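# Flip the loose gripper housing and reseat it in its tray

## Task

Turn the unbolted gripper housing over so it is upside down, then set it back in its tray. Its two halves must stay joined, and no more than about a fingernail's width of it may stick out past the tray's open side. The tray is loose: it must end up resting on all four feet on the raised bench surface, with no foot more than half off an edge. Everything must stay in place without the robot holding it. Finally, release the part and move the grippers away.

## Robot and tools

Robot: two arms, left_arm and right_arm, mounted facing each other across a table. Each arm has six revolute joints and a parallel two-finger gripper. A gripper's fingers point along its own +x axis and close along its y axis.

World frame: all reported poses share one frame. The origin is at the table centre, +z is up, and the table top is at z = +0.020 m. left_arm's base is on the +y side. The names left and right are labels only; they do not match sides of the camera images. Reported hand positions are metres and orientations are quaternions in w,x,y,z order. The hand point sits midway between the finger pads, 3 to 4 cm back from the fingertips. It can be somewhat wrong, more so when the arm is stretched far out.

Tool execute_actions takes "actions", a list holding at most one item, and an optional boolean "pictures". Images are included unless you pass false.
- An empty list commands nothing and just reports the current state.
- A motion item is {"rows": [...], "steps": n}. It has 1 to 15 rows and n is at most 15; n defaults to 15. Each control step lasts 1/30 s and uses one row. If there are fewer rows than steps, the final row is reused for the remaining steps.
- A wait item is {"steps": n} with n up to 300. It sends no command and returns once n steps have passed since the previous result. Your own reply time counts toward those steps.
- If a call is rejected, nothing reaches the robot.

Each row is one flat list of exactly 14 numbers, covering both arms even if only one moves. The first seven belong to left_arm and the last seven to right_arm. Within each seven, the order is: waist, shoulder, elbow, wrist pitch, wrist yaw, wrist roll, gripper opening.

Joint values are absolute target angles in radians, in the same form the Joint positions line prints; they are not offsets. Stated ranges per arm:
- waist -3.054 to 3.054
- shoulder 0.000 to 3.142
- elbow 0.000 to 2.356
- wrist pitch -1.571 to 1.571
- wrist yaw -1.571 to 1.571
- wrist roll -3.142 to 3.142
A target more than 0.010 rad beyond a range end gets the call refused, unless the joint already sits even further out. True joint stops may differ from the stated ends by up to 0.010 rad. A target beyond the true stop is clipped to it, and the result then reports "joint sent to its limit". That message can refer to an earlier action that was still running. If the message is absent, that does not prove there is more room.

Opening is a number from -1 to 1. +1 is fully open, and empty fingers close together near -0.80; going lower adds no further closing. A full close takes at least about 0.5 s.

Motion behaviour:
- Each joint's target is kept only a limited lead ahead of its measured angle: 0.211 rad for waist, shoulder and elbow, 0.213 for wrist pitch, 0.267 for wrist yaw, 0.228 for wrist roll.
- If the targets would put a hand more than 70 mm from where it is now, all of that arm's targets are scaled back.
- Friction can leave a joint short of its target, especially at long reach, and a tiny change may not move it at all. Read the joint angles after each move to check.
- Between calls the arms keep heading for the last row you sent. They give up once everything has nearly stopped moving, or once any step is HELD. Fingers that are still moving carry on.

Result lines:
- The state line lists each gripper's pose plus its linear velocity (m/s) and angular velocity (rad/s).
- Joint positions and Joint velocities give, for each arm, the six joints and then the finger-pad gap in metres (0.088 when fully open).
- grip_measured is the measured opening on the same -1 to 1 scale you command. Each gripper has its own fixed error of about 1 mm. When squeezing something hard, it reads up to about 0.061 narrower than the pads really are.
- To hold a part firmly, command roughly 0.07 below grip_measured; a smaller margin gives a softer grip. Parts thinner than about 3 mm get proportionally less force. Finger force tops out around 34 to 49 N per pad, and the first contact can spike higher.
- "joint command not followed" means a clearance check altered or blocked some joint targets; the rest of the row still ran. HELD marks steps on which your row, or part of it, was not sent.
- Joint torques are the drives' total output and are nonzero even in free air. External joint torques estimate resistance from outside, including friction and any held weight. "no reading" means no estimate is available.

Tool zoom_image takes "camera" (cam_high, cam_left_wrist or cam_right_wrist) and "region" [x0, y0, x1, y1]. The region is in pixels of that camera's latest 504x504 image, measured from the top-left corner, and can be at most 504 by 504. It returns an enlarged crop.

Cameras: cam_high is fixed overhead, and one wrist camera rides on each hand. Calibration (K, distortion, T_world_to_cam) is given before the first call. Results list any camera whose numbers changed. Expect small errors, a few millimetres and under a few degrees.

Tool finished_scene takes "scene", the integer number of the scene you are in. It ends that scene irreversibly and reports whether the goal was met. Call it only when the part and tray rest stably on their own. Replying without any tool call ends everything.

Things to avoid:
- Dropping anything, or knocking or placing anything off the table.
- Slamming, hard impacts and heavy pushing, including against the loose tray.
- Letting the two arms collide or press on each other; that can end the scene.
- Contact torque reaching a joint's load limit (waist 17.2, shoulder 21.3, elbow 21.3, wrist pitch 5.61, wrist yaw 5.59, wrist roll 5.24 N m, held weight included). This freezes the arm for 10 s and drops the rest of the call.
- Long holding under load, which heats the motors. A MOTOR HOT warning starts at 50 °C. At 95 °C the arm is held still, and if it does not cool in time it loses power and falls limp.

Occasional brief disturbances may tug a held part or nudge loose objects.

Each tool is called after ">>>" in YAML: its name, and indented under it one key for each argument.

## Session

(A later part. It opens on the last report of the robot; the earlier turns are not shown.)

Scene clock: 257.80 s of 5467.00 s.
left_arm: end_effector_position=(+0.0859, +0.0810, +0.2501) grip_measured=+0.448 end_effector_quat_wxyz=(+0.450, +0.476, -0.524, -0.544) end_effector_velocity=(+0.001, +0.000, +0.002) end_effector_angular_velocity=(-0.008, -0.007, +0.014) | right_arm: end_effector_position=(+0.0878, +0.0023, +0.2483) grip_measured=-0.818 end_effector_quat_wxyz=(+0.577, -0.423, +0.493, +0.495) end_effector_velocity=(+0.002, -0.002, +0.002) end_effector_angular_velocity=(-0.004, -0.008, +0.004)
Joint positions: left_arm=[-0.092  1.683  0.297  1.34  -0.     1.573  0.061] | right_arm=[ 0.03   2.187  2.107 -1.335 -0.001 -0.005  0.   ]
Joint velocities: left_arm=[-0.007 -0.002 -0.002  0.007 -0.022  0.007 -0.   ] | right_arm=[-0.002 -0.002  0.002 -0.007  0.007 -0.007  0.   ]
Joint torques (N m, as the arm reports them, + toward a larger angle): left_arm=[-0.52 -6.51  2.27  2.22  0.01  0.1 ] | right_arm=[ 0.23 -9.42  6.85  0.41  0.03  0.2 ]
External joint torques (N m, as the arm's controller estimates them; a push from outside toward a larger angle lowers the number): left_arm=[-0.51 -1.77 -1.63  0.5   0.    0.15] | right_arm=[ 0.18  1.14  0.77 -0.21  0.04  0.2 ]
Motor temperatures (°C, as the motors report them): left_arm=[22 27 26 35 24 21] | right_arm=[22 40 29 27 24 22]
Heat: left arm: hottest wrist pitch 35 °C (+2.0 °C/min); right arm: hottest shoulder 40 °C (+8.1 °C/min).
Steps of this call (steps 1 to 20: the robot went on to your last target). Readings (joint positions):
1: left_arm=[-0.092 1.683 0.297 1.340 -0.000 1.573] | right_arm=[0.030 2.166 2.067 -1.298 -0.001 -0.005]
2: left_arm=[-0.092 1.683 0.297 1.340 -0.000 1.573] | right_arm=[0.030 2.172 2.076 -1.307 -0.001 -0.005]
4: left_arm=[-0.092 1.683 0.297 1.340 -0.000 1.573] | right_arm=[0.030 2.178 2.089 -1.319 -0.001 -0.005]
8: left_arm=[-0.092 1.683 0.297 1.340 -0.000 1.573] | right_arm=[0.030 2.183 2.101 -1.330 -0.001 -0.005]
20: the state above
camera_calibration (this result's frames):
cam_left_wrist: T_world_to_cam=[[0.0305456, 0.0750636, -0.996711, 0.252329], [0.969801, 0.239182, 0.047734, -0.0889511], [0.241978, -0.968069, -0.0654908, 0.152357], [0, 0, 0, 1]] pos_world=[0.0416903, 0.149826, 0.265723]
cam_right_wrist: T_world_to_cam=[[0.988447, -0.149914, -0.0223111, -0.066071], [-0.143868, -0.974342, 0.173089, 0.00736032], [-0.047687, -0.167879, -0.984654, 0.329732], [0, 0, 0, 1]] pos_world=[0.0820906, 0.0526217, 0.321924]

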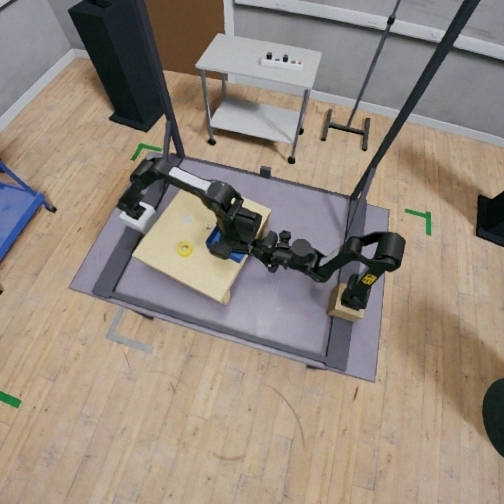

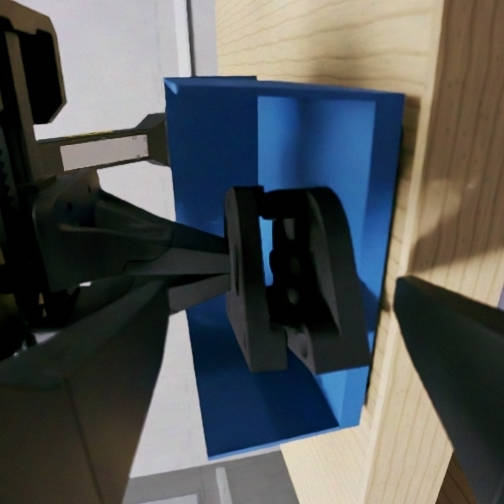

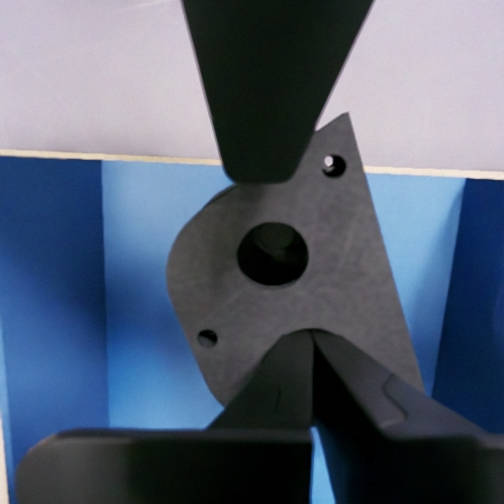

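>>> execute_actions:
  actions:
    - {"rows":[[-0.095,1.675,0.29,1.343,0,1.578,0.45,0.033,2.222,2.135,-1.354,0,0,-1],[-0.095,1.675,0.29,1.343,0,1.578,0.45,0.033,2.234,2.154,-1.37,0,0,-1],[-0.095,1.675,0.29,1.343,0,1.578,0.45,0.033,2.246,2.174,-1.386,0,0,-1],[-0.095,1.675,0.29,1.343,0,1.578,0.45,0.033,2.258,2.193,-1.402,0,0,-1],[-0.095,1.675,0.29,1.343,0,1.578,0.45,0.033,2.27,2.213,-1.418,0,0,-1],[-0.095,1.675,0.29,1.343,0,1.578,0.45,0.033,2.282,2.232,-1.434,0,0,-1],[-0.095,1.675,0.29,1.343,0,1.578,0.45,0.033,2.294,2.252,-1.45,0,0,-1],[-0.095,1.675,0.29,1.343,0,1.578,0.45,0.033,2.306,2.271,-1.466,0,0,-1],[-0.095,1.675,0.29,1.343,0,1.578,0.45,0.033,2.318,2.291,-1.482,0,0,-1],[-0.095,1.675,0.29,1.343,0,1.578,0.45,0.033,2.331,2.311,-1.497,0,0,-1]]}
  pictures: false

>>> execute_actions:
  actions:
    - {"steps":20}

Scene clock: 266.37 s of 5467.00 s.
left_arm: end_effector_position=(+0.0859, +0.0811, +0.2500) grip_measured=+0.448 end_effector_quat_wxyz=(+0.450, +0.476, -0.524, -0.545) end_effector_velocity=(+0.000, +0.001, -0.002) end_effector_angular_velocity=(+0.006, -0.009, +0.005) | right_arm: end_effector_position=(+0.0883, +0.0053, +0.2456) grip_measured=-0.818 end_effector_quat_wxyz=(+0.558, -0.441, +0.515, +0.479) end_effector_velocity=(-0.003, -0.002, +0.008) end_effector_angular_velocity=(-0.043, +0.027, +0.021)
Joint positions: left_arm=[-0.092  1.683  0.296  1.34  -0.     1.573  0.061] | right_arm=[ 0.03   2.297  2.287 -1.48  -0.001 -0.005  0.   ]
Joint velocities: left_arm=[-0.002 -0.002 -0.002 -0.007 -0.007  0.007 -0.   ] | right_arm=[-0.002  0.061  0.139 -0.125 -0.022 -0.022  0.   ]
Joint torques (N m, as the arm reports them, + toward a larger angle): left_arm=[-0.43 -6.41  1.98  2.24 -0.03  0.07] | right_arm=[ 0.23 -9.99  6.39  0.23  0.04  0.18]
External joint torques (N m, as the arm's controller estimates them; a push from outside toward a larger angle lowers the number): left_arm=[-0.43 -1.66 -1.95  0.51 -0.04  0.12] | right_arm=[ 0.22  1.43  0.31 -0.23  0.05  0.18]
Motor temperatures (°C, as the motors report them): left_arm=[22 27 26 35 24 21] | right_arm=[22 39 29 27 24 22]
Heat: left arm: hottest wrist pitch 35 °C (+2.0 °C/min); right arm: hottest shoulder 39 °C (+7.0 °C/min).
Steps of this call (steps 1 to 15: the robot went on to your last target; steps 16 to 90: nothing new was sent; then 5.07 s passed at rest; steps 91 to 105: all 15 steps of this action). Readings (joint positions):
91: left_arm=[-0.092 1.683 0.297 1.340 -0.000 1.573] | right_arm=[0.030 2.188 2.110 -1.338 -0.001 -0.005]
92: left_arm=[-0.092 1.683 0.297 1.340 -0.000 1.573] | right_arm=[0.030 2.192 2.117 -1.345 -0.001 -0.005]
94: left_arm=[-0.092 1.683 0.296 1.340 -0.000 1.573] | right_arm=[0.030 2.204 2.139 -1.362 -0.001 -0.005]
98: left_arm=[-0.092 1.683 0.296 1.340 -0.000 1.573] | right_arm=[0.030 2.242 2.203 -1.413 -0.001 -0.005]
105: the state above

Scene clock: 267.03 s of 5467.00 s.
left_arm: end_effector_position=(+0.0859, +0.0811, +0.2500) grip_measured=+0.448 end_effector_quat_wxyz=(+0.450, +0.476, -0.524, -0.545) end_effector_velocity=(+0.002, +0.000, -0.002) end_effector_angular_velocity=(+0.008, +0.006, +0.010) | right_arm: end_effector_position=(+0.0883, +0.0052, +0.2457) grip_measured=-0.818 end_effector_quat_wxyz=(+0.556, -0.443, +0.517, +0.477) end_effector_velocity=(-0.000, -0.002, +0.000) end_effector_angular_velocity=(-0.006, +0.007, +0.020)
Joint positions: left_arm=[-0.092  1.683  0.296  1.34  -0.     1.573  0.061] | right_arm=[ 0.03   2.306  2.304 -1.494 -0.001 -0.005  0.   ]
Joint velocities: left_arm=[ 0.002 -0.002 -0.002 -0.007 -0.007 -0.007  0.   ] | right_arm=[-0.002 -0.002 -0.002 -0.007 -0.007 -0.022  0.   ]
Joint torques (N m, as the arm reports them, + toward a larger angle): left_arm=[-0.48 -6.46  2.24  2.2   0.    0.06] | right_arm=[ 0.25 -9.99  6.39  0.24  0.04  0.19]
External joint torques (N m, as the arm's controller estimates them; a push from outside toward a larger angle lowers the number): left_arm=[-0.5  -1.74 -1.67  0.48 -0.01  0.12] | right_arm=[ 0.25  1.06  0.54 -0.23  0.05  0.19]
Motor temperatures (°C, as the motors report them): left_arm=[22 27 26 35 24 21] | right_arm=[22 39 29 27 24 22]
Heat: left arm: hottest wrist pitch 35 °C (+1.0 °C/min); right arm: hottest shoulder 39 °C (+7.1 °C/min).
Steps of this call (steps 1 to 20: the robot went on to your last target). Readings (joint positions):
1: left_arm=[-0.092 1.683 0.296 1.340 -0.000 1.573] | right_arm=[0.030 2.299 2.291 -1.484 -0.001 -0.005]
2: left_arm=[-0.092 1.683 0.296 1.340 -0.000 1.573] | right_arm=[0.030 2.300 2.294 -1.486 -0.001 -0.005]
4: left_arm=[-0.092 1.683 0.296 1.340 -0.000 1.573] | right_arm=[0.030 2.302 2.298 -1.490 -0.001 -0.005]
8: left_arm=[-0.092 1.683 0.296 1.340 -0.000 1.573] | right_arm=[0.030 2.305 2.302 -1.493 -0.001 -0.005]
20: the state above
camera_calibration (this result's frames):
cam_left_wrist: T_world_to_cam=[[0.0305998, 0.07544, -0.996681, 0.252157], [0.969798, 0.239164, 0.047877, -0.0890136], [0.241982, -0.968044, -0.0658432, 0.152519], [0, 0, 0, 1]] pos_world=[0.0417025, 0.149911, 0.265624]
cam_right_wrist: T_world_to_cam=[[0.988157, -0.151735, -0.0228462, -0.0659851], [-0.141131, -0.957164, 0.252821, -0.00913088], [-0.0602294, -0.246603, -0.967243, 0.324937], [0, 0, 0, 1]] pos_world=[0.0834857, 0.0613784, 0.315094]

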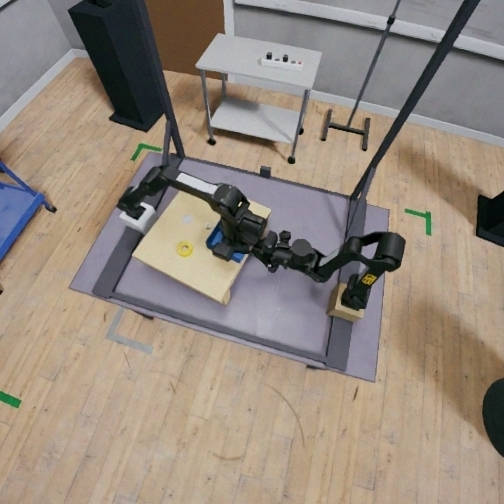

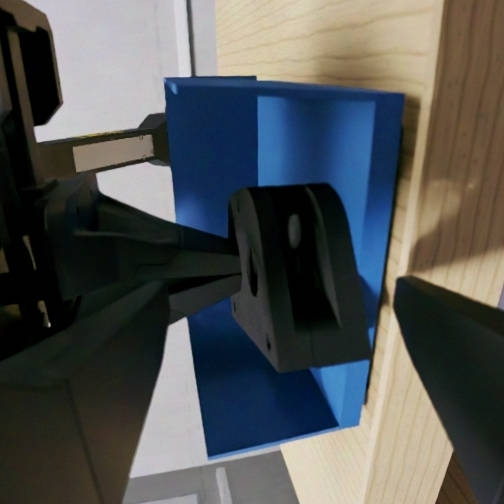

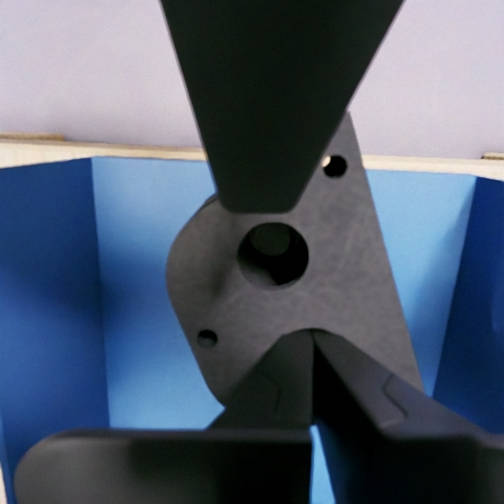

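>>> execute_actions:
  actions:
    - {"rows":[[-0.095,1.675,0.29,1.343,0,1.578,0.45,0.033,2.286,2.285,-1.50,0,0,-1],[-0.095,1.675,0.29,1.343,0,1.578,0.45,0.033,2.28,2.275,-1.503,0,0,-1],[-0.095,1.675,0.29,1.343,0,1.578,0.45,0.033,2.274,2.265,-1.506,0,0,-1],[-0.095,1.675,0.29,1.343,0,1.578,0.45,0.033,2.268,2.255,-1.51,0,0,-1],[-0.095,1.675,0.29,1.343,0,1.578,0.45,0.033,2.261,2.245,-1.513,0,0,-1],[-0.095,1.675,0.29,1.343,0,1.578,0.45,0.033,2.255,2.234,-1.517,0,0,-1],[-0.095,1.675,0.29,1.343,0,1.578,0.45,0.033,2.248,2.223,-1.52,0,0,-1],[-0.095,1.675,0.29,1.343,0,1.578,0.45,0.033,2.241,2.212,-1.524,0,0,-1],[-0.095,1.675,0.29,1.343,0,1.578,0.45,0.033,2.234,2.201,-1.528,0,0,-1],[-0.095,1.675,0.29,1.343,0,1.578,0.45,0.033,2.226,2.19,-1.532,0,0,-1]]}
  pictures: false

>>> execute_actions:
  actions:
    - {"steps":20}

Scene clock: 276.17 s of 5467.00 s.
left_arm: end_effector_position=(+0.0859, +0.0811, +0.2500) grip_measured=+0.448 end_effector_quat_wxyz=(+0.450, +0.476, -0.524, -0.545) end_effector_velocity=(-0.002, +0.001, -0.005) end_effector_angular_velocity=(+0.023, +0.004, -0.009) | right_arm: end_effector_position=(+0.0844, -0.0190, +0.2453) grip_measured=-0.818 end_effector_quat_wxyz=(+0.538, -0.459, +0.536, +0.461) end_effector_velocity=(-0.002, -0.023, +0.004) end_effector_angular_velocity=(-0.054, +0.016, -0.015)
Joint positions: left_arm=[-0.092  1.683  0.296  1.34  -0.     1.573  0.061] | right_arm=[ 0.03   2.25   2.209 -1.526 -0.001 -0.005  0.   ]
Joint velocities: left_arm=[-0.002 -0.002 -0.002 -0.022  0.007 -0.007 -0.   ] | right_arm=[-0.007 -0.056 -0.076 -0.037 -0.007  0.007  0.   ]
Joint torques (N m, as the arm reports them, + toward a larger angle): left_arm=[-0.34 -6.43  2.23  2.2   0.02  0.07] | right_arm=[  0.21 -13.88   4.32   0.09   0.04   0.19]
External joint torques (N m, as the arm's controller estimates them; a push from outside toward a larger angle lowers the number): left_arm=[-0.34 -1.71 -1.67  0.49  0.01  0.13] | right_arm=[ 0.28 -3.34 -1.38 -0.28  0.05  0.19]
Motor temperatures (°C, as the motors report them): left_arm=[22 27 26 35 24 21] | right_arm=[22 40 29 27 24 22]
Heat: left arm: hottest wrist pitch 35 °C (+1.0 °C/min); right arm: hottest shoulder 40 °C (+8.1 °C/min).
Steps of this call (steps 1 to 15: the robot went on to your last target; steps 16 to 90: nothing new was sent; then 5.63 s passed at rest; steps 91 to 105: all 15 steps of this action). Readings (joint positions):
91: left_arm=[-0.092 1.683 0.296 1.340 -0.000 1.573] | right_arm=[0.030 2.306 2.304 -1.495 -0.001 -0.005]
92: left_arm=[-0.092 1.683 0.296 1.340 -0.000 1.573] | right_arm=[0.030 2.306 2.303 -1.496 -0.001 -0.005]
94: left_arm=[-0.092 1.683 0.296 1.340 -0.000 1.573] | right_arm=[0.030 2.304 2.294 -1.497 -0.001 -0.005]
98: left_arm=[-0.092 1.683 0.296 1.340 -0.000 1.573] | right_arm=[0.030 2.282 2.259 -1.511 -0.001 -0.005]
105: the state above

Scene clock: 276.83 s of 5467.00 s.
left_arm: end_effector_position=(+0.0859, +0.0811, +0.2500) grip_measured=+0.448 end_effector_quat_wxyz=(+0.450, +0.476, -0.524, -0.545) end_effector_velocity=(+0.002, +0.000, -0.002) end_effector_angular_velocity=(+0.008, +0.005, +0.020) | right_arm: end_effector_position=(+0.0840, -0.0214, +0.2453) grip_measured=-0.818 end_effector_quat_wxyz=(+0.536, -0.461, +0.538, +0.460) end_effector_velocity=(-0.002, +0.001, +0.000) end_effector_angular_velocity=(+0.011, +0.021, +0.019)
Joint positions: left_arm=[-0.092  1.683  0.296  1.34  -0.     1.573  0.061] | right_arm=[ 0.03   2.244  2.2   -1.53  -0.001 -0.005  0.   ]
Joint velocities: left_arm=[-0.002 -0.002 -0.002 -0.007 -0.022 -0.007  0.   ] | right_arm=[-0.002 -0.002 -0.002  0.007 -0.022 -0.022  0.   ]
Joint torques (N m, as the arm reports them, + toward a larger angle): left_arm=[-0.44 -6.49  2.12  2.22 -0.02  0.08] | right_arm=[  0.27 -13.92   4.42   0.08   0.02   0.18]
External joint torques (N m, as the arm's controller estimates them; a push from outside toward a larger angle lowers the number): left_arm=[-0.44 -1.74 -1.8   0.49 -0.04  0.14] | right_arm=[ 0.24 -3.36 -1.33 -0.28  0.04  0.18]
Motor temperatures (°C, as the motors report them): left_arm=[22 27 26 35 24 21] | right_arm=[22 40 29 26 24 22]
Heat: left arm: hottest wrist pitch 35 °C (+1.0 °C/min); right arm: hottest shoulder 40 °C (+8.2 °C/min).
Steps of this call (steps 1 to 15: the robot went on to your last target; steps 16 to 20: nothing new was sent). Readings (joint positions):
1: left_arm=[-0.092 1.683 0.296 1.340 -0.000 1.573] | right_arm=[0.030 2.249 2.207 -1.527 -0.001 -0.005]
2: left_arm=[-0.092 1.683 0.296 1.340 -0.000 1.573] | right_arm=[0.030 2.247 2.205 -1.528 -0.001 -0.005]
4: left_arm=[-0.092 1.683 0.296 1.340 -0.000 1.573] | right_arm=[0.030 2.246 2.203 -1.528 -0.001 -0.005]
8: left_arm=[-0.092 1.683 0.296 1.340 -0.000 1.573] | right_arm=[0.030 2.246 2.201 -1.529 -0.001 -0.005]
20: the state above
All arms were judged still, so your last target was given up. Only a new action makes them travel on or press farther. Fingers that are still opening or closing keep moving.
camera_calibration (this result's frames):
cam_left_wrist: T_world_to_cam=[[0.0305998, 0.07544, -0.996681, 0.252157], [0.969798, 0.239164, 0.047877, -0.0890136], [0.241982, -0.968044, -0.0658432, 0.152519], [0, 0, 0, 1]] pos_world=[0.0417025, 0.149911, 0.265624]
cam_right_wrist: T_world_to_cam=[[0.987876, -0.153497, -0.0232132, -0.0657677], [-0.137597, -0.934986, 0.326907, -0.0531423], [-0.0718833, -0.31975, -0.944771, 0.311554], [0, 0, 0, 1]] pos_world=[0.0800537, 0.039837, 0.310193]

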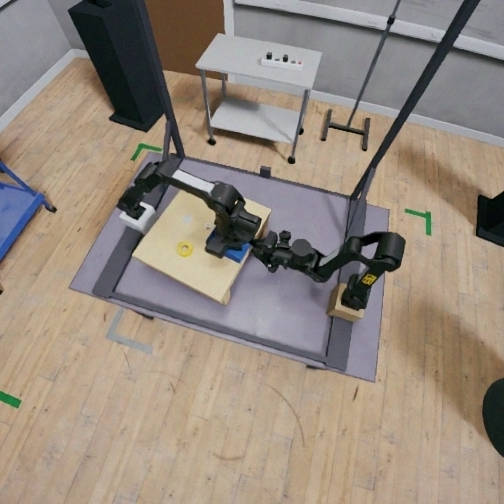

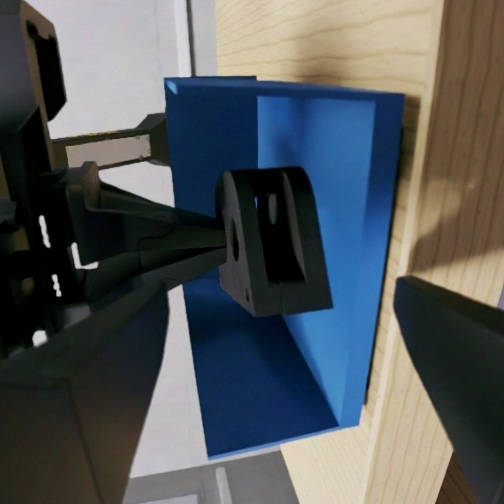

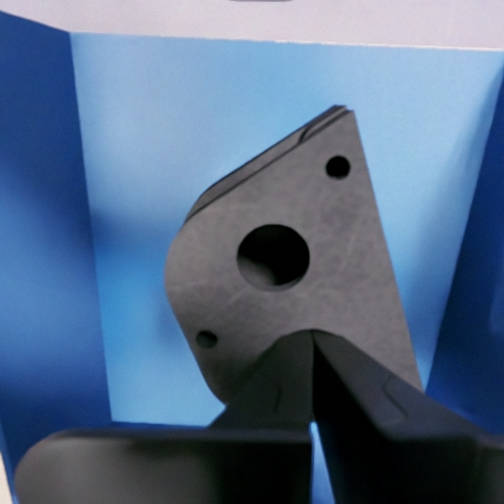

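Inside. Small test lift.

>>> execute_actions:
  actions:
    - {"rows":[[-0.095,1.675,0.29,1.343,0,1.578,0.45,0.033,2.22,2.19,-1.532,0,0,-1],[-0.095,1.675,0.29,1.343,0,1.578,0.45,0.033,2.215,2.19,-1.532,0,0,-1],[-0.095,1.675,0.29,1.343,0,1.578,0.45,0.033,2.208,2.19,-1.532,0,0,-1]]}

Scene clock: 280.40 s of 5467.00 s.
left_arm: end_effector_position=(+0.0859, +0.0811, +0.2500) grip_measured=+0.448 end_effector_quat_wxyz=(+0.450, +0.476, -0.524, -0.545) end_effector_velocity=(+0.000, +0.001, -0.002) end_effector_angular_velocity=(+0.010, +0.020, +0.006) | right_arm: end_effector_position=(+0.0838, -0.0225, +0.2530) grip_measured=-0.818 end_effector_quat_wxyz=(+0.540, -0.457, +0.533, +0.464) end_effector_velocity=(-0.000, -0.002, +0.000) end_effector_angular_velocity=(-0.006, +0.008, +0.005)
Joint positions: left_arm=[-0.092  1.683  0.296  1.34  -0.     1.573  0.061] | right_arm=[ 0.03   2.225  2.199 -1.53  -0.001 -0.005  0.   ]
Joint velocities: left_arm=[-0.002 -0.002 -0.002 -0.007 -0.007 -0.022 -0.   ] | right_arm=[-0.002 -0.002 -0.002 -0.007 -0.007 -0.007  0.   ]
Joint torques (N m, as the arm reports them, + toward a larger angle): left_arm=[-0.43 -6.47  2.27  2.23 -0.02  0.07] | right_arm=[  0.25 -13.45   4.57   0.17   0.04   0.17]
External joint torques (N m, as the arm's controller estimates them; a push from outside toward a larger angle lowers the number): left_arm=[-0.43 -1.74 -1.64  0.51 -0.03  0.12] | right_arm=[ 0.17 -2.95 -1.2  -0.2   0.06  0.17]
Motor temperatures (°C, as the motors report them): left_arm=[22 27 26 36 24 21] | right_arm=[22 41 29 26 24 22]
Heat: left arm: hottest wrist pitch 36 °C (+2.0 °C/min); right arm: hottest shoulder 41 °C (+8.1 °C/min).
Steps of this call (steps 1 to 90: nothing new was sent; then 0.07 s passed at rest; steps 91 to 105: all 15 steps of this action). Readings (joint positions):
91: left_arm=[-0.092 1.683 0.296 1.340 -0.000 1.573] | right_arm=[0.030 2.244 2.200 -1.530 -0.001 -0.005]
92: left_arm=[-0.092 1.683 0.296 1.340 -0.000 1.573] | right_arm=[0.030 2.243 2.199 -1.530 -0.001 -0.005]
94: left_arm=[-0.092 1.683 0.296 1.340 -0.000 1.573] | right_arm=[0.030 2.239 2.199 -1.530 -0.001 -0.005]
98: left_arm=[-0.092 1.683 0.296 1.340 -0.000 1.573] | right_arm=[0.030 2.230 2.199 -1.530 -0.001 -0.005]
105: the state above
camera_calibration (this result's frames):
cam_left_wrist: T_world_to_cam=[[0.0305998, 0.07544, -0.996681, 0.252157], [0.969798, 0.239164, 0.047877, -0.0890136], [0.241982, -0.968044, -0.0658432, 0.152519], [0, 0, 0, 1]] pos_world=[0.0417025, 0.149911, 0.265624]
cam_right_wrist: T_world_to_cam=[[0.987942, -0.153087, -0.0231405, -0.0655993], [-0.138495, -0.940624, 0.309913, -0.0524275], [-0.0692101, -0.302971, -0.950483, 0.320085], [0, 0, 0, 1]] pos_world=[0.0797004, 0.0376195, 0.318965]

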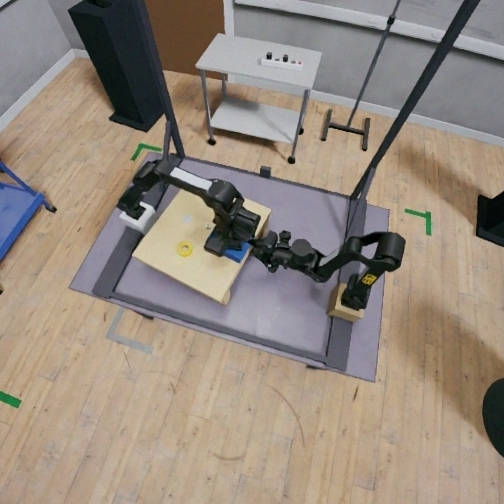

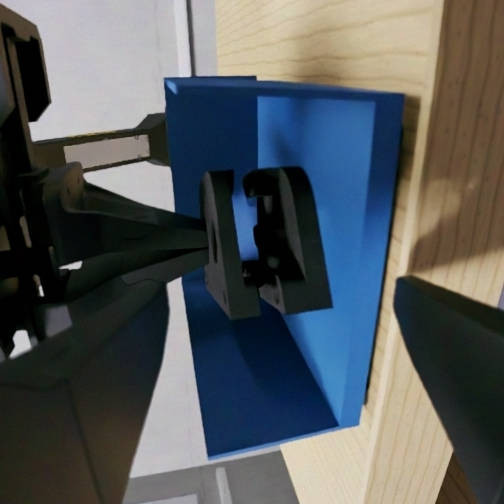

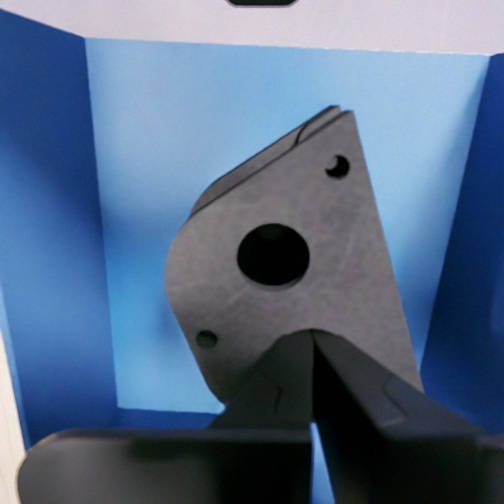

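>>> execute_actions:
  actions:
    - {"rows":[[-0.095,1.65,0.29,1.343,0,1.578,-1,0.033,2.25,2.19,-1.532,0,0,-1],[-0.095,1.64,0.29,1.343,0,1.578,-1,0.033,2.255,2.19,-1.532,0,0,-1],[-0.095,1.64,0.29,1.33,0,1.578,-1,0.033,2.26,2.19,-1.532,0,0,-1],[-0.095,1.64,0.29,1.33,0,1.578,-1,0.033,2.266,2.19,-1.532,0,0,-1]]}
  pictures: false

>>> execute_actions:
  actions:
    - {"rows":[[-0.095,1.66,0.33,1.315,0,1.578,-1,0.033,2.266,2.19,-1.532,0,0,-1],[-0.095,1.67,0.35,1.30,0,1.578,-1,0.033,2.266,2.19,-1.532,0,0,-1],[-0.095,1.68,0.37,1.285,0,1.578,-1,0.033,2.266,2.19,-1.532,0,0,-1],[-0.095,1.69,0.39,1.27,0,1.578,-1,0.033,2.266,2.19,-1.532,0,0,-1],[-0.095,1.70,0.41,1.255,0,1.578,-1,0.033,2.266,2.19,-1.532,0,0,-1],[-0.095,1.71,0.43,1.24,0,1.578,-1,0.033,2.266,2.19,-1.532,0,0,-1],[-0.095,1.72,0.45,1.225,0,1.578,-1,0.033,2.266,2.19,-1.532,0,0,-1],[-0.095,1.73,0.475,1.21,0,1.578,-1,0.033,2.266,2.19,-1.532,0,0,-1],[-0.095,1.74,0.50,1.20,0,1.578,-1,0.033,2.266,2.19,-1.532,0,0,-1],[-0.095,1.75,0.52,1.187,0,1.578,-1,0.033,2.266,2.19,-1.532,0,0,-1]]}
  pictures: false

>>> execute_actions:
  actions:
    - {"steps":20}

Scene clock: 291.27 s of 5467.00 s.
left_arm: end_effector_position=(+0.0860, +0.0823, +0.2601) grip_measured=-0.781 end_effector_quat_wxyz=(+0.457, +0.469, -0.530, -0.539) end_effector_velocity=(-0.001, +0.001, +0.000) end_effector_angular_velocity=(+0.003, +0.007, +0.000) | right_arm: end_effector_position=(+0.0839, -0.0218, +0.2455) grip_measured=-0.818 end_effector_quat_wxyz=(+0.536, -0.461, +0.538, +0.460) end_effector_velocity=(-0.000, -0.002, +0.000) end_effector_angular_velocity=(-0.006, +0.008, +0.005)
Joint positions: left_arm=[-0.092  1.649  0.295  1.332 -0.     1.573  0.001] | right_arm=[ 0.03   2.243  2.198 -1.53  -0.001 -0.005  0.   ]
Joint velocities: left_arm=[-0.007 -0.007 -0.002 -0.007 -0.007 -0.007 -0.001] | right_arm=[-0.002 -0.002 -0.002 -0.007 -0.007 -0.007  0.   ]
Joint torques (N m, as the arm reports them, + toward a larger angle): left_arm=[-0.33 -6.49  2.39  1.8   0.01  0.1 ] | right_arm=[ 0.22 -9.47  4.68  0.11  0.05  0.2 ]
External joint torques (N m, as the arm's controller estimates them; a push from outside toward a larger angle lowers the number): left_arm=[-0.31 -1.88 -1.66  0.09  0.    0.15] | right_arm=[ 0.14  1.25 -1.14 -0.21  0.07  0.2 ]
Motor temperatures (°C, as the motors report them): left_arm=[22 27 26 36 24 21] | right_arm=[22 44 29 26 24 22]
Heat: left arm: hottest wrist pitch 36 °C (+3.0 °C/min); right arm: hottest shoulder 44 °C (+8.1 °C/min).
Steps of this call (steps 1 to 15: the robot went on to your last target; steps 16 to 90: nothing new was sent; then 7.37 s passed at rest; steps 91 to 105: all 15 steps of this action). Readings (joint positions):
91: left_arm=[-0.092 1.681 0.296 1.340 -0.000 1.573] | right_arm=[0.030 2.225 2.199 -1.530 -0.001 -0.005]
92: left_arm=[-0.092 1.676 0.295 1.340 -0.000 1.573] | right_arm=[0.030 2.225 2.199 -1.530 -0.001 -0.005]
94: left_arm=[-0.092 1.664 0.295 1.340 -0.000 1.573] | right_arm=[0.030 2.225 2.199 -1.530 -0.001 -0.005]
98: left_arm=[-0.092 1.652 0.295 1.335 -0.000 1.573] | right_arm=[0.030 2.232 2.199 -1.530 -0.001 -0.005]
105: the state above

Scene clock: 291.77 s of 5467.00 s.
left_arm: end_effector_position=(+0.0795, +0.0361, +0.2675) grip_measured=-0.781 end_effector_quat_wxyz=(+0.452, +0.474, -0.526, -0.542) end_effector_velocity=(-0.003, -0.019, -0.005) end_effector_angular_velocity=(+0.045, -0.014, +0.005) | right_arm: end_effector_position=(+0.0837, -0.0232, +0.2454) grip_measured=-0.818 end_effector_quat_wxyz=(+0.534, -0.462, +0.540, +0.458) end_effector_velocity=(-0.001, -0.020, -0.002) end_effector_angular_velocity=(-0.090, +0.007, +0.005)
Joint positions: left_arm=[-0.092  1.734  0.492  1.203 -0.001  1.573  0.001] | right_arm=[ 0.03   2.243  2.198 -1.536 -0.001 -0.004  0.   ]
Joint velocities: left_arm=[-0.002  0.037  0.085 -0.095 -0.007  0.007 -0.   ] | right_arm=[-0.002 -0.002 -0.012 -0.081  0.007 -0.007  0.   ]
Joint torques (N m, as the arm reports them, + toward a larger angle): left_arm=[-0.46 -5.38  4.63  1.55 -0.02  0.04] | right_arm=[ 0.22 -9.33  4.66  0.59  0.07  0.16]
External joint torques (N m, as the arm's controller estimates them; a push from outside toward a larger angle lowers the number): left_arm=[-0.46  0.28  0.19 -0.1  -0.03  0.09] | right_arm=[ 0.15  1.24 -1.18  0.09  0.09  0.16]
Motor temperatures (°C, as the motors report them): left_arm=[22 27 26 36 24 21] | right_arm=[22 44 29 26 24 22]
Heat: left arm: hottest wrist pitch 36 °C (+3.0 °C/min); right arm: hottest shoulder 44 °C (+8.0 °C/min).
Steps of this call (steps 1 to 15: all 15 steps of this action). Readings (joint positions):
1: left_arm=[-0.092 1.649 0.296 1.330 -0.000 1.573] | right_arm=[0.030 2.243 2.198 -1.530 -0.001 -0.005]
2: left_arm=[-0.092 1.650 0.300 1.324 -0.000 1.573] | right_arm=[0.030 2.243 2.198 -1.530 -0.001 -0.005]
4: left_arm=[-0.092 1.659 0.322 1.307 -0.000 1.573] | right_arm=[0.030 2.243 2.198 -1.530 -0.001 -0.005]
8: left_arm=[-0.092 1.691 0.394 1.260 -0.000 1.573] | right_arm=[0.030 2.243 2.198 -1.530 -0.001 -0.005]
15: the state above

Scene clock: 292.43 s of 5467.00 s.
left_arm: end_effector_position=(+0.0793, +0.0345, +0.2654) grip_measured=-0.781 end_effector_quat_wxyz=(+0.450, +0.477, -0.524, -0.545) end_effector_velocity=(+0.002, -0.001, +0.000) end_effector_angular_velocity=(+0.005, +0.021, +0.011) | right_arm: end_effector_position=(+0.0834, -0.0254, +0.2444) grip_measured=-0.818 end_effector_quat_wxyz=(+0.531, -0.465, +0.543, +0.455) end_effector_velocity=(+0.002, -0.002, +0.000) end_effector_angular_velocity=(-0.008, -0.006, -0.010)
Joint positions: left_arm=[-0.092  1.739  0.498  1.192 -0.001  1.573  0.001] | right_arm=[ 0.03   2.243  2.194 -1.543 -0.001 -0.003  0.   ]
Joint velocities: left_arm=[ 0.002 -0.002  0.002 -0.007 -0.007 -0.022 -0.   ] | right_arm=[-0.002 -0.002 -0.002 -0.007  0.007  0.007  0.   ]
Joint torques (N m, as the arm reports them, + toward a larger angle): left_arm=[-0.44 -5.07  5.2   1.51  0.    0.04] | right_arm=[ 0.26 -9.48  5.03  1.12  0.04  0.14]
External joint torques (N m, as the arm's controller estimates them; a push from outside toward a larger angle lowers the number): left_arm=[-0.46  0.72  0.63 -0.21  0.    0.09] | right_arm=[ 0.26  1.06 -0.68  0.82  0.05  0.14]
Motor temperatures (°C, as the motors report them): left_arm=[22 27 26 36 24 21] | right_arm=[22 44 29 26 24 22]
Heat: left arm: hottest wrist pitch 36 °C (+2.0 °C/min); right arm: hottest shoulder 44 °C (+7.1 °C/min).
Steps of this call (steps 1 to 20: the robot went on to your last target). Readings (joint positions):
1: left_arm=[-0.092 1.735 0.494 1.201 -0.001 1.573] | right_arm=[0.030 2.243 2.197 -1.538 -0.001 -0.004]
2: left_arm=[-0.092 1.736 0.495 1.199 -0.001 1.573] | right_arm=[0.030 2.243 2.197 -1.539 -0.001 -0.004]
4: left_arm=[-0.092 1.737 0.496 1.196 -0.001 1.573] | right_arm=[0.030 2.243 2.195 -1.541 -0.001 -0.004]
8: left_arm=[-0.092 1.739 0.498 1.194 -0.001 1.573] | right_arm=[0.030 2.243 2.194 -1.542 -0.001 -0.003]
20: the state above
camera_calibration (this result's frames):
cam_left_wrist: T_world_to_cam=[[0.0306863, 0.0762108, -0.996619, 0.271144], [0.969609, 0.239867, 0.0481971, -0.0723336], [0.242729, -0.96781, -0.066534, 0.11019], [0, 0, 0, 1]] pos_world=[0.0350687, 0.103329, 0.281045]
cam_right_wrist: T_world_to_cam=[[0.987576, -0.155416, -0.0232458, -0.0657873], [-0.138079, -0.928836, 0.343799, -0.0605869], [-0.0750232, -0.336317, -0.938756, 0.307827], [0, 0, 0, 1]] pos_world=[0.0796984, 0.0370279, 0.308275]

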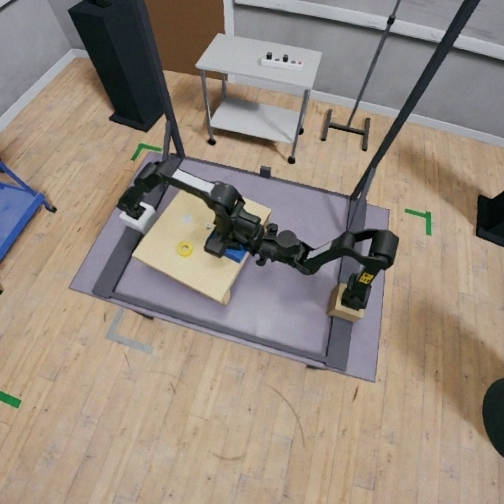

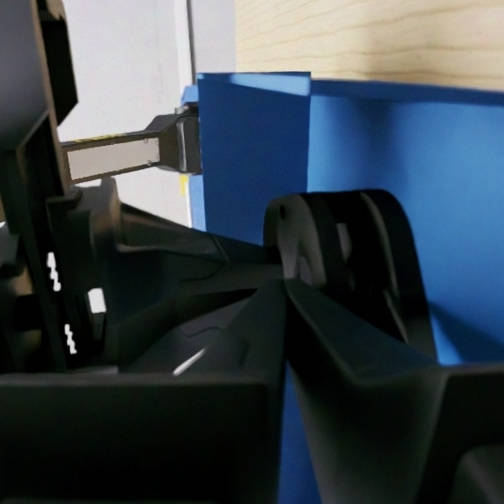

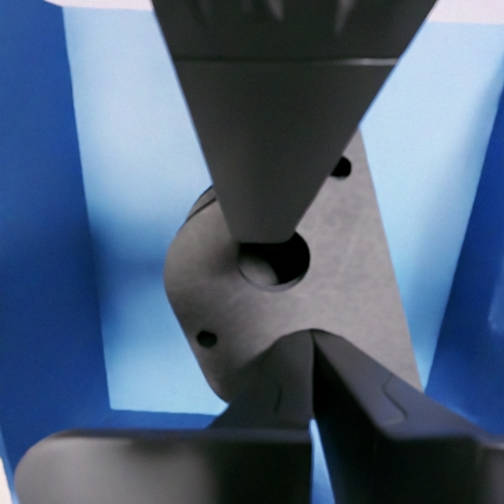

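>>> execute_actions:
  actions:
    - {"rows":[[-0.095,1.739,0.468,1.192,0,1.578,-1,0.033,2.243,2.19,-1.543,0,0,-1]]}
  pictures: false

>>> execute_actions:
  actions:
    - {"rows":[[-0.095,1.739,0.468,1.192,0,1.578,-1,0.033,2.22,2.19,-1.543,0,0,-1],[-0.095,1.739,0.468,1.192,0,1.578,-1,0.033,2.213,2.19,-1.543,0,0,-1],[-0.095,1.739,0.468,1.192,0,1.578,-1,0.033,2.206,2.19,-1.543,0,0,-1],[-0.095,1.739,0.468,1.192,0,1.578,-1,0.033,2.20,2.19,-1.543,0,0,-1]]}

Scene clock: 297.97 s of 5467.00 s.
left_arm: end_effector_position=(+0.0799, +0.0385, +0.2591) grip_measured=-0.781 end_effector_quat_wxyz=(+0.445, +0.481, -0.519, -0.548) end_effector_velocity=(+0.000, +0.001, -0.001) end_effector_angular_velocity=(+0.008, +0.006, +0.005) | right_arm: end_effector_position=(+0.0834, -0.0251, +0.2444) grip_measured=-0.818 end_effector_quat_wxyz=(+0.532, -0.464, +0.543, +0.456) end_effector_velocity=(-0.002, -0.002, +0.000) end_effector_angular_velocity=(-0.006, +0.009, +0.010)
Joint positions: left_arm=[-0.092  1.739  0.481  1.193 -0.001  1.573  0.001] | right_arm=[ 0.03   2.243  2.194 -1.541 -0.001 -0.003  0.   ]
Joint velocities: left_arm=[-0.002 -0.002 -0.002 -0.007 -0.007 -0.007 -0.   ] | right_arm=[ 0.002 -0.002 -0.002 -0.007 -0.007 -0.007  0.   ]
Joint torques (N m, as the arm reports them, + toward a larger angle): left_arm=[-0.36 -6.46  2.12  1.86  0.01  0.05] | right_arm=[  0.22 -12.02   5.08   0.16   0.04   0.12]
External joint torques (N m, as the arm's controller estimates them; a push from outside toward a larger angle lowers the number): left_arm=[-0.37 -0.71 -2.41  0.13  0.    0.11] | right_arm=[ 0.14 -1.45 -0.65 -0.15  0.06  0.12]
Motor temperatures (°C, as the motors report them): left_arm=[22 27 27 35 24 21] | right_arm=[22 44 28 26 24 22]
Heat: left arm: hottest wrist pitch 35 °C (+1.0 °C/min); right arm: hottest shoulder 44 °C (+6.1 °C/min).
Steps of this call (steps 1 to 15: the robot went on to your last target; steps 16 to 90: nothing new was sent; then 2.03 s passed at rest; steps 91 to 105: all 15 steps of this action). Readings (joint positions):
91: left_arm=[-0.092 1.739 0.498 1.192 -0.001 1.573] | right_arm=[0.030 2.243 2.194 -1.543 -0.001 -0.003]
92: left_arm=[-0.092 1.739 0.496 1.192 -0.001 1.573] | right_arm=[0.030 2.243 2.194 -1.543 -0.001 -0.003]
94: left_arm=[-0.092 1.739 0.492 1.192 -0.001 1.573] | right_arm=[0.030 2.243 2.194 -1.543 -0.001 -0.003]
98: left_arm=[-0.092 1.739 0.482 1.192 -0.001 1.573] | right_arm=[0.030 2.243 2.194 -1.541 -0.001 -0.003]
105: the state above

Scene clock: 298.47 s of 5467.00 s.
left_arm: end_effector_position=(+0.0797, +0.0387, +0.2590) grip_measured=-0.781 end_effector_quat_wxyz=(+0.445, +0.481, -0.519, -0.549) end_effector_velocity=(+0.002, +0.000, -0.003) end_effector_angular_velocity=(+0.009, -0.025, +0.018) | right_arm: end_effector_position=(+0.0833, -0.0262, +0.2554) grip_measured=-0.818 end_effector_quat_wxyz=(+0.539, -0.458, +0.535, +0.462) end_effector_velocity=(-0.000, -0.002, +0.000) end_effector_angular_velocity=(-0.006, +0.008, +0.020)
Joint positions: left_arm=[-0.093  1.739  0.48   1.193 -0.001  1.573  0.001] | right_arm=[ 0.03   2.216  2.194 -1.541 -0.001 -0.003  0.   ]
Joint velocities: left_arm=[-0.002  0.002 -0.002 -0.007 -0.022  0.022 -0.   ] | right_arm=[-0.002 -0.002 -0.002 -0.007 -0.007 -0.022  0.   ]
Joint torques (N m, as the arm reports them, + toward a larger angle): left_arm=[-0.32 -6.42  2.06  1.86  0.02  0.04] | right_arm=[  0.24 -13.41   5.16   0.18   0.04   0.12]
External joint torques (N m, as the arm's controller estimates them; a push from outside toward a larger angle lowers the number): left_arm=[-0.32 -0.76 -2.41  0.15  0.    0.1 ] | right_arm=[ 0.3  -2.95 -0.62 -0.19  0.05  0.12]
Motor temperatures (°C, as the motors report them): left_arm=[22 27 27 35 24 21] | right_arm=[22 44 28 26 24 22]
Heat: left arm: hottest wrist pitch 35 °C (+1.0 °C/min); right arm: hottest shoulder 44 °C (+6.0 °C/min).
Steps of this call (steps 1 to 15: all 15 steps of this action). Readings (joint positions):
1: left_arm=[-0.092 1.739 0.481 1.193 -0.001 1.573] | right_arm=[0.030 2.243 2.194 -1.541 -0.001 -0.003]
2: left_arm=[-0.092 1.739 0.481 1.193 -0.001 1.573] | right_arm=[0.030 2.243 2.194 -1.541 -0.001 -0.003]
4: left_arm=[-0.093 1.739 0.480 1.193 -0.001 1.573] | right_arm=[0.030 2.240 2.194 -1.541 -0.001 -0.003]
8: left_arm=[-0.093 1.739 0.480 1.193 -0.001 1.573] | right_arm=[0.030 2.228 2.194 -1.541 -0.001 -0.003]
15: the state above
camera_calibration (this result's frames):
cam_left_wrist: T_world_to_cam=[[0.0332647, 0.0938711, -0.995028, 0.263117], [0.969568, 0.238582, 0.0549214, -0.0751499], [0.242551, -0.966575, -0.083078, 0.117967], [0, 0, 0, 1]] pos_world=[0.0354974, 0.107254, 0.275737]
cam_right_wrist: T_world_to_cam=[[0.98768, -0.15476, -0.0231819, -0.0655375], [-0.139566, -0.938169, 0.316796, -0.0583495], [-0.0707758, -0.309658, -0.94821, 0.320658], [0, 0, 0, 1]] pos_world=[0.0792813, 0.03441, 0.321017]

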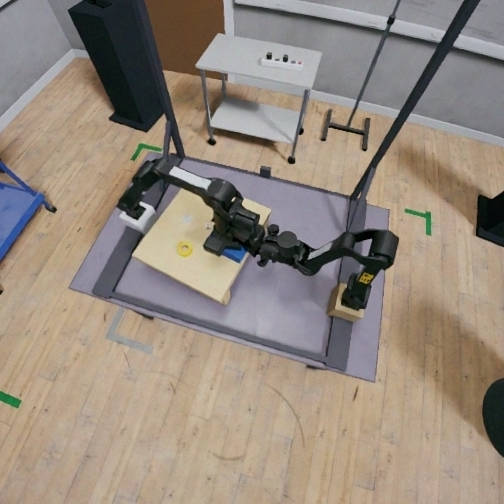

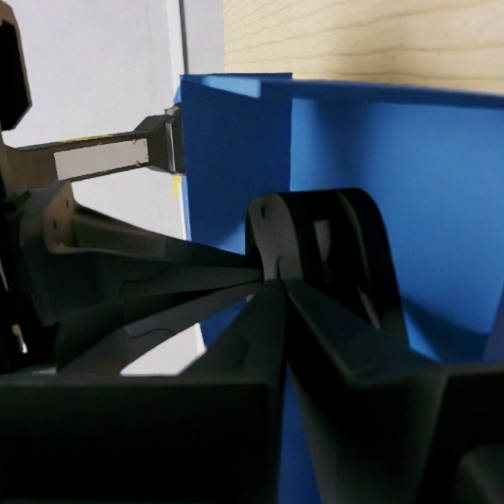

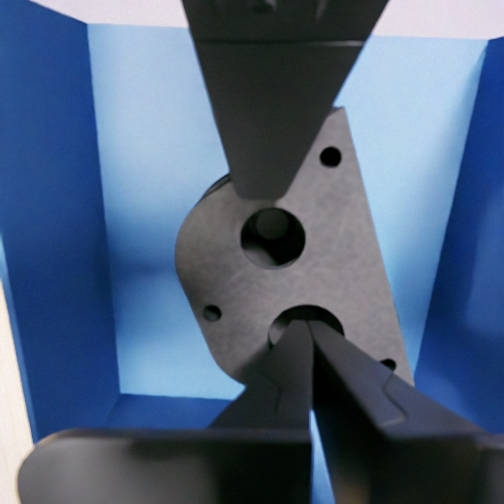

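Free. Retreat.

>>> execute_actions:
  actions:
    - {"rows":[[-0.095,1.739,0.48,1.192,0,1.578,-1,0.033,1.9,2.15,-1.543,0,0,-1]]}
  pictures: false

>>> execute_actions:
  actions:
    - {"rows":[[-0.095,1.68,0.48,1.192,0,1.578,-1,0.033,1.5,1.7,-1.3,0,0,-1],[-0.095,1.68,0.48,1.192,0,1.578,-1,0.033,1.5,1.7,-1.3,0,0,-1],[-0.095,1.68,0.48,1.192,0,1.578,-1,0.033,1.5,1.7,-1.3,0,0,-1],[-0.095,1.68,0.48,1.192,0,1.578,-1,0.033,1.5,1.7,-1.3,0,0,-1],[-0.095,1.68,0.48,1.192,0,1.578,-1,0.033,1.5,1.7,-1.3,0,0,-1],[-0.095,1.55,0.3,1.2,0,1.578,-1,0.033,1.5,1.7,-1.3,0,0,-1],[-0.095,1.4,0.15,1.15,0,1.578,0.5,0.033,1.5,1.7,-1.3,0,0,-1]]}
  pictures: false

>>> execute_actions:
  actions:
    - {"steps":25}

Scene clock: 303.97 s of 5467.00 s.
left_arm: end_effector_position=(+0.0797, +0.0387, +0.2590) grip_measured=-0.781 end_effector_quat_wxyz=(+0.445, +0.481, -0.519, -0.549) end_effector_velocity=(+0.002, +0.000, -0.001) end_effector_angular_velocity=(+0.008, +0.005, +0.020) | right_arm: end_effector_position=(+0.0772, -0.0639, +0.3719) grip_measured=-0.818 end_effector_quat_wxyz=(+0.610, -0.387, +0.452, +0.522) end_effector_velocity=(-0.001, -0.005, -0.004) end_effector_angular_velocity=(-0.021, +0.008, +0.007)
Joint positions: left_arm=[-0.093  1.739  0.48   1.193 -0.001  1.573  0.001] | right_arm=[ 0.03   1.896  2.163 -1.542 -0.001 -0.003  0.   ]
Joint velocities: left_arm=[-0.002 -0.002 -0.002 -0.007 -0.022 -0.007 -0.   ] | right_arm=[-0.002 -0.007 -0.022 -0.007 -0.007 -0.007  0.   ]
Joint torques (N m, as the arm reports them, + toward a larger angle): left_arm=[-0.34 -6.43  3.15  1.86  0.02  0.07] | right_arm=[ 0.23 -8.26  4.21  0.88  0.05  0.14]
External joint torques (N m, as the arm's controller estimates them; a push from outside toward a larger angle lowers the number): left_arm=[-0.36 -0.73 -1.33  0.15  0.01  0.12] | right_arm=[ 0.24 -0.09 -1.46  0.05  0.05  0.14]
Motor temperatures (°C, as the motors report them): left_arm=[22 27 27 35 24 21] | right_arm=[22 45 28 26 24 22]
Heat: left arm: hottest wrist pitch 35 °C (+1.0 °C/min); right arm: hottest shoulder 45 °C (+6.0 °C/min).
Steps of this call (steps 1 to 15: the robot went on to your last target; steps 16 to 90: nothing new was sent; then 2.00 s passed at rest; steps 91 to 105: all 15 steps of this action). Readings (joint positions):
91: left_arm=[-0.093 1.739 0.480 1.193 -0.001 1.573] | right_arm=[0.030 2.201 2.190 -1.538 -0.001 -0.003]
92: left_arm=[-0.093 1.739 0.480 1.193 -0.001 1.573] | right_arm=[0.030 2.183 2.178 -1.540 -0.001 -0.003]
94: left_arm=[-0.093 1.739 0.480 1.193 -0.001 1.573] | right_arm=[0.030 2.133 2.163 -1.542 -0.001 -0.003]
98: left_arm=[-0.093 1.739 0.480 1.193 -0.001 1.573] | right_arm=[0.030 1.994 2.162 -1.542 -0.001 -0.003]
105: the state above

Scene clock: 304.47 s of 5467.00 s.
left_arm: end_effector_position=(+0.0909, +0.1160, +0.2551) grip_measured=+0.219 end_effector_quat_wxyz=(+0.436, +0.489, -0.512, -0.555) end_effector_velocity=(+0.008, +0.072, -0.033) end_effector_angular_velocity=(+0.081, -0.004, -0.009) | right_arm: end_effector_position=(+0.0684, -0.1196, +0.3905) grip_measured=-0.818 end_effector_quat_wxyz=(+0.650, -0.337, +0.393, +0.556) end_effector_velocity=(-0.002, -0.011, -0.063) end_effector_angular_velocity=(-0.176, +0.031, +0.007)
Joint positions: left_arm=[-0.093  1.437  0.186  1.154 -0.001  1.573  0.05 ] | right_arm=[ 0.03   1.512  1.732 -1.307 -0.001 -0.003  0.   ]
Joint velocities: left_arm=[-0.002 -0.222 -0.281 -0.022  0.007 -0.007  0.175] | right_arm=[-0.002  0.002 -0.198  0.022 -0.007 -0.007  0.   ]
Joint torques (N m, as the arm reports them, + toward a larger angle): left_arm=[-0.21 -5.15  3.22  1.88  0.04  0.07] | right_arm=[ 0.25 -7.23  4.45  1.46  0.04  0.13]
External joint torques (N m, as the arm's controller estimates them; a push from outside toward a larger angle lowers the number): left_arm=[-0.2  -1.44 -1.89  0.04  0.03  0.13] | right_arm=[ 0.22 -1.96 -1.45  0.29  0.06  0.13]
Motor temperatures (°C, as the motors report them): left_arm=[22 27 27 35 24 21] | right_arm=[22 45 28 26 24 22]
Heat: left arm: hottest wrist pitch 35 °C (+1.0 °C/min); right arm: hottest shoulder 45 °C (+6.1 °C/min).
Steps of this call (steps 1 to 15: all 15 steps of this action). Readings (joint positions):
1: left_arm=[-0.093 1.735 0.480 1.193 -0.001 1.573] | right_arm=[0.030 1.881 2.136 -1.510 -0.001 -0.003]
2: left_arm=[-0.093 1.728 0.480 1.191 -0.001 1.573] | right_arm=[0.030 1.853 2.085 -1.457 -0.001 -0.003]
4: left_arm=[-0.093 1.713 0.480 1.190 -0.001 1.573] | right_arm=[0.030 1.788 1.991 -1.395 -0.001 -0.003]
8: left_arm=[-0.093 1.604 0.384 1.181 -0.001 1.573] | right_arm=[0.030 1.620 1.825 -1.338 -0.001 -0.003]
15: the state above

Scene clock: 305.30 s of 5467.00 s.
left_arm: end_effector_position=(+0.0920, +0.1236, +0.2537) grip_measured=+0.498 end_effector_quat_wxyz=(+0.436, +0.489, -0.512, -0.556) end_effector_velocity=(+0.003, -0.000, -0.000) end_effector_angular_velocity=(+0.000, +0.020, +0.022) | right_arm: end_effector_position=(+0.0682, -0.1204, +0.3840) grip_measured=-0.818 end_effector_quat_wxyz=(+0.647, -0.341, +0.398, +0.554) end_effector_velocity=(-0.001, -0.002, -0.001) end_effector_angular_velocity=(-0.008, -0.002, +0.020)
Joint positions: left_arm=[-0.093  1.407  0.157  1.152 -0.001  1.573  0.063] | right_arm=[ 0.03   1.512  1.71  -1.302 -0.001 -0.003  0.   ]
Joint velocities: left_arm=[-0.002  0.002 -0.002  0.007 -0.022 -0.022 -0.   ] | right_arm=[-0.002 -0.002 -0.002 -0.007 -0.007 -0.022  0.   ]
Joint torques (N m, as the arm reports them, + toward a larger angle): left_arm=[-0.56 -4.71  2.68  1.76  0.02  0.07] | right_arm=[ 0.25 -8.12  4.77  1.37  0.05  0.16]
External joint torques (N m, as the arm's controller estimates them; a push from outside toward a larger angle lowers the number): left_arm=[-0.57 -1.37 -1.88  0.03  0.01  0.13] | right_arm=[ 0.26 -2.47 -1.34  0.25  0.06  0.15]
Motor temperatures (°C, as the motors report them): left_arm=[22 27 27 35 24 21] | right_arm=[22 45 28 26 24 22]
Heat: left arm: hottest wrist pitch 35 °C (+1.0 °C/min); right arm: hottest shoulder 45 °C (+6.0 °C/min).
Steps of this call (steps 1 to 25: the robot went on to your last target). Readings (joint positions):
1: left_arm=[-0.093 1.430 0.179 1.154 -0.001 1.573] | right_arm=[0.030 1.512 1.726 -1.306 -0.001 -0.003]
2: left_arm=[-0.093 1.425 0.174 1.154 -0.001 1.573] | right_arm=[0.030 1.512 1.721 -1.305 -0.001 -0.003]
4: left_arm=[-0.093 1.417 0.168 1.154 -0.001 1.573] | right_arm=[0.030 1.512 1.714 -1.305 -0.001 -0.003]
8: left_arm=[-0.093 1.410 0.161 1.152 -0.001 1.573] | right_arm=[0.030 1.512 1.713 -1.302 -0.001 -0.003]
25: the state above
camera_calibration (this result's frames):
cam_left_wrist: T_world_to_cam=[[0.0377012, 0.124625, -0.991487, 0.244377], [0.969297, 0.2367, 0.0666095, -0.109686], [0.242987, -0.963557, -0.111875, 0.203484], [0, 0, 0, 1]] pos_world=[0.0476612, 0.191575, 0.272368]
cam_right_wrist: T_world_to_cam=[[0.989258, -0.144859, -0.0196319, -0.0625919], [-0.146181, -0.97969, -0.137252, -0.0197706], [0.000649021, 0.138648, -0.990342, 0.477556], [0, 0, 0, 1]] pos_world=[0.0587195, -0.0946481, 0.469001]

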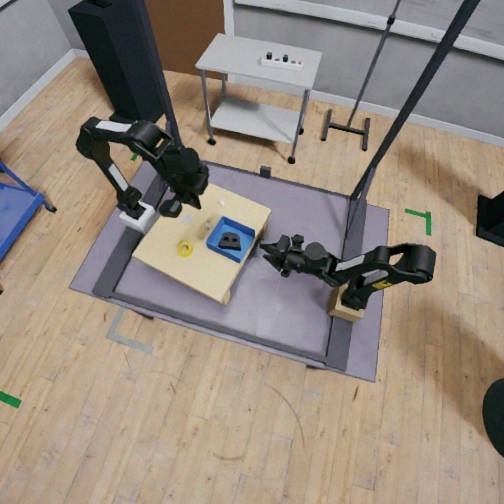

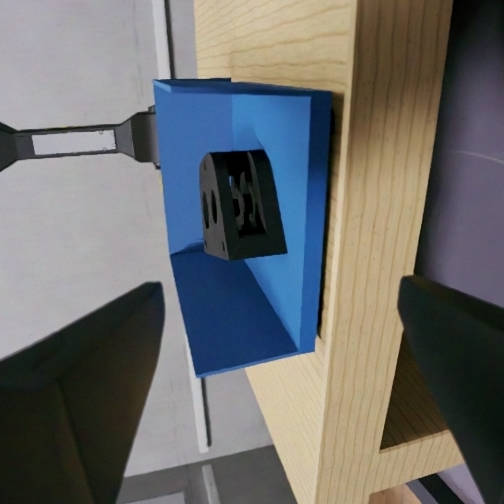

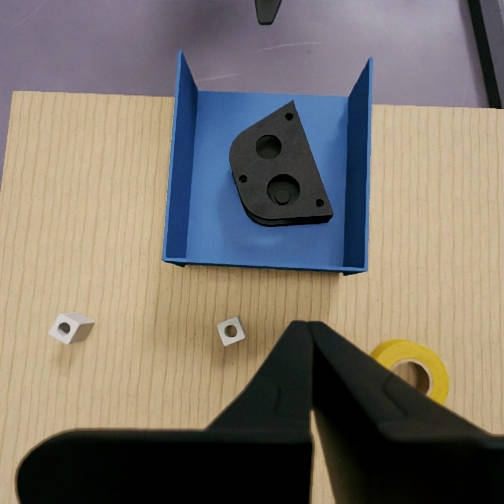

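>>> finished_scene:
  scene: 1

The scene is finished: the task was done.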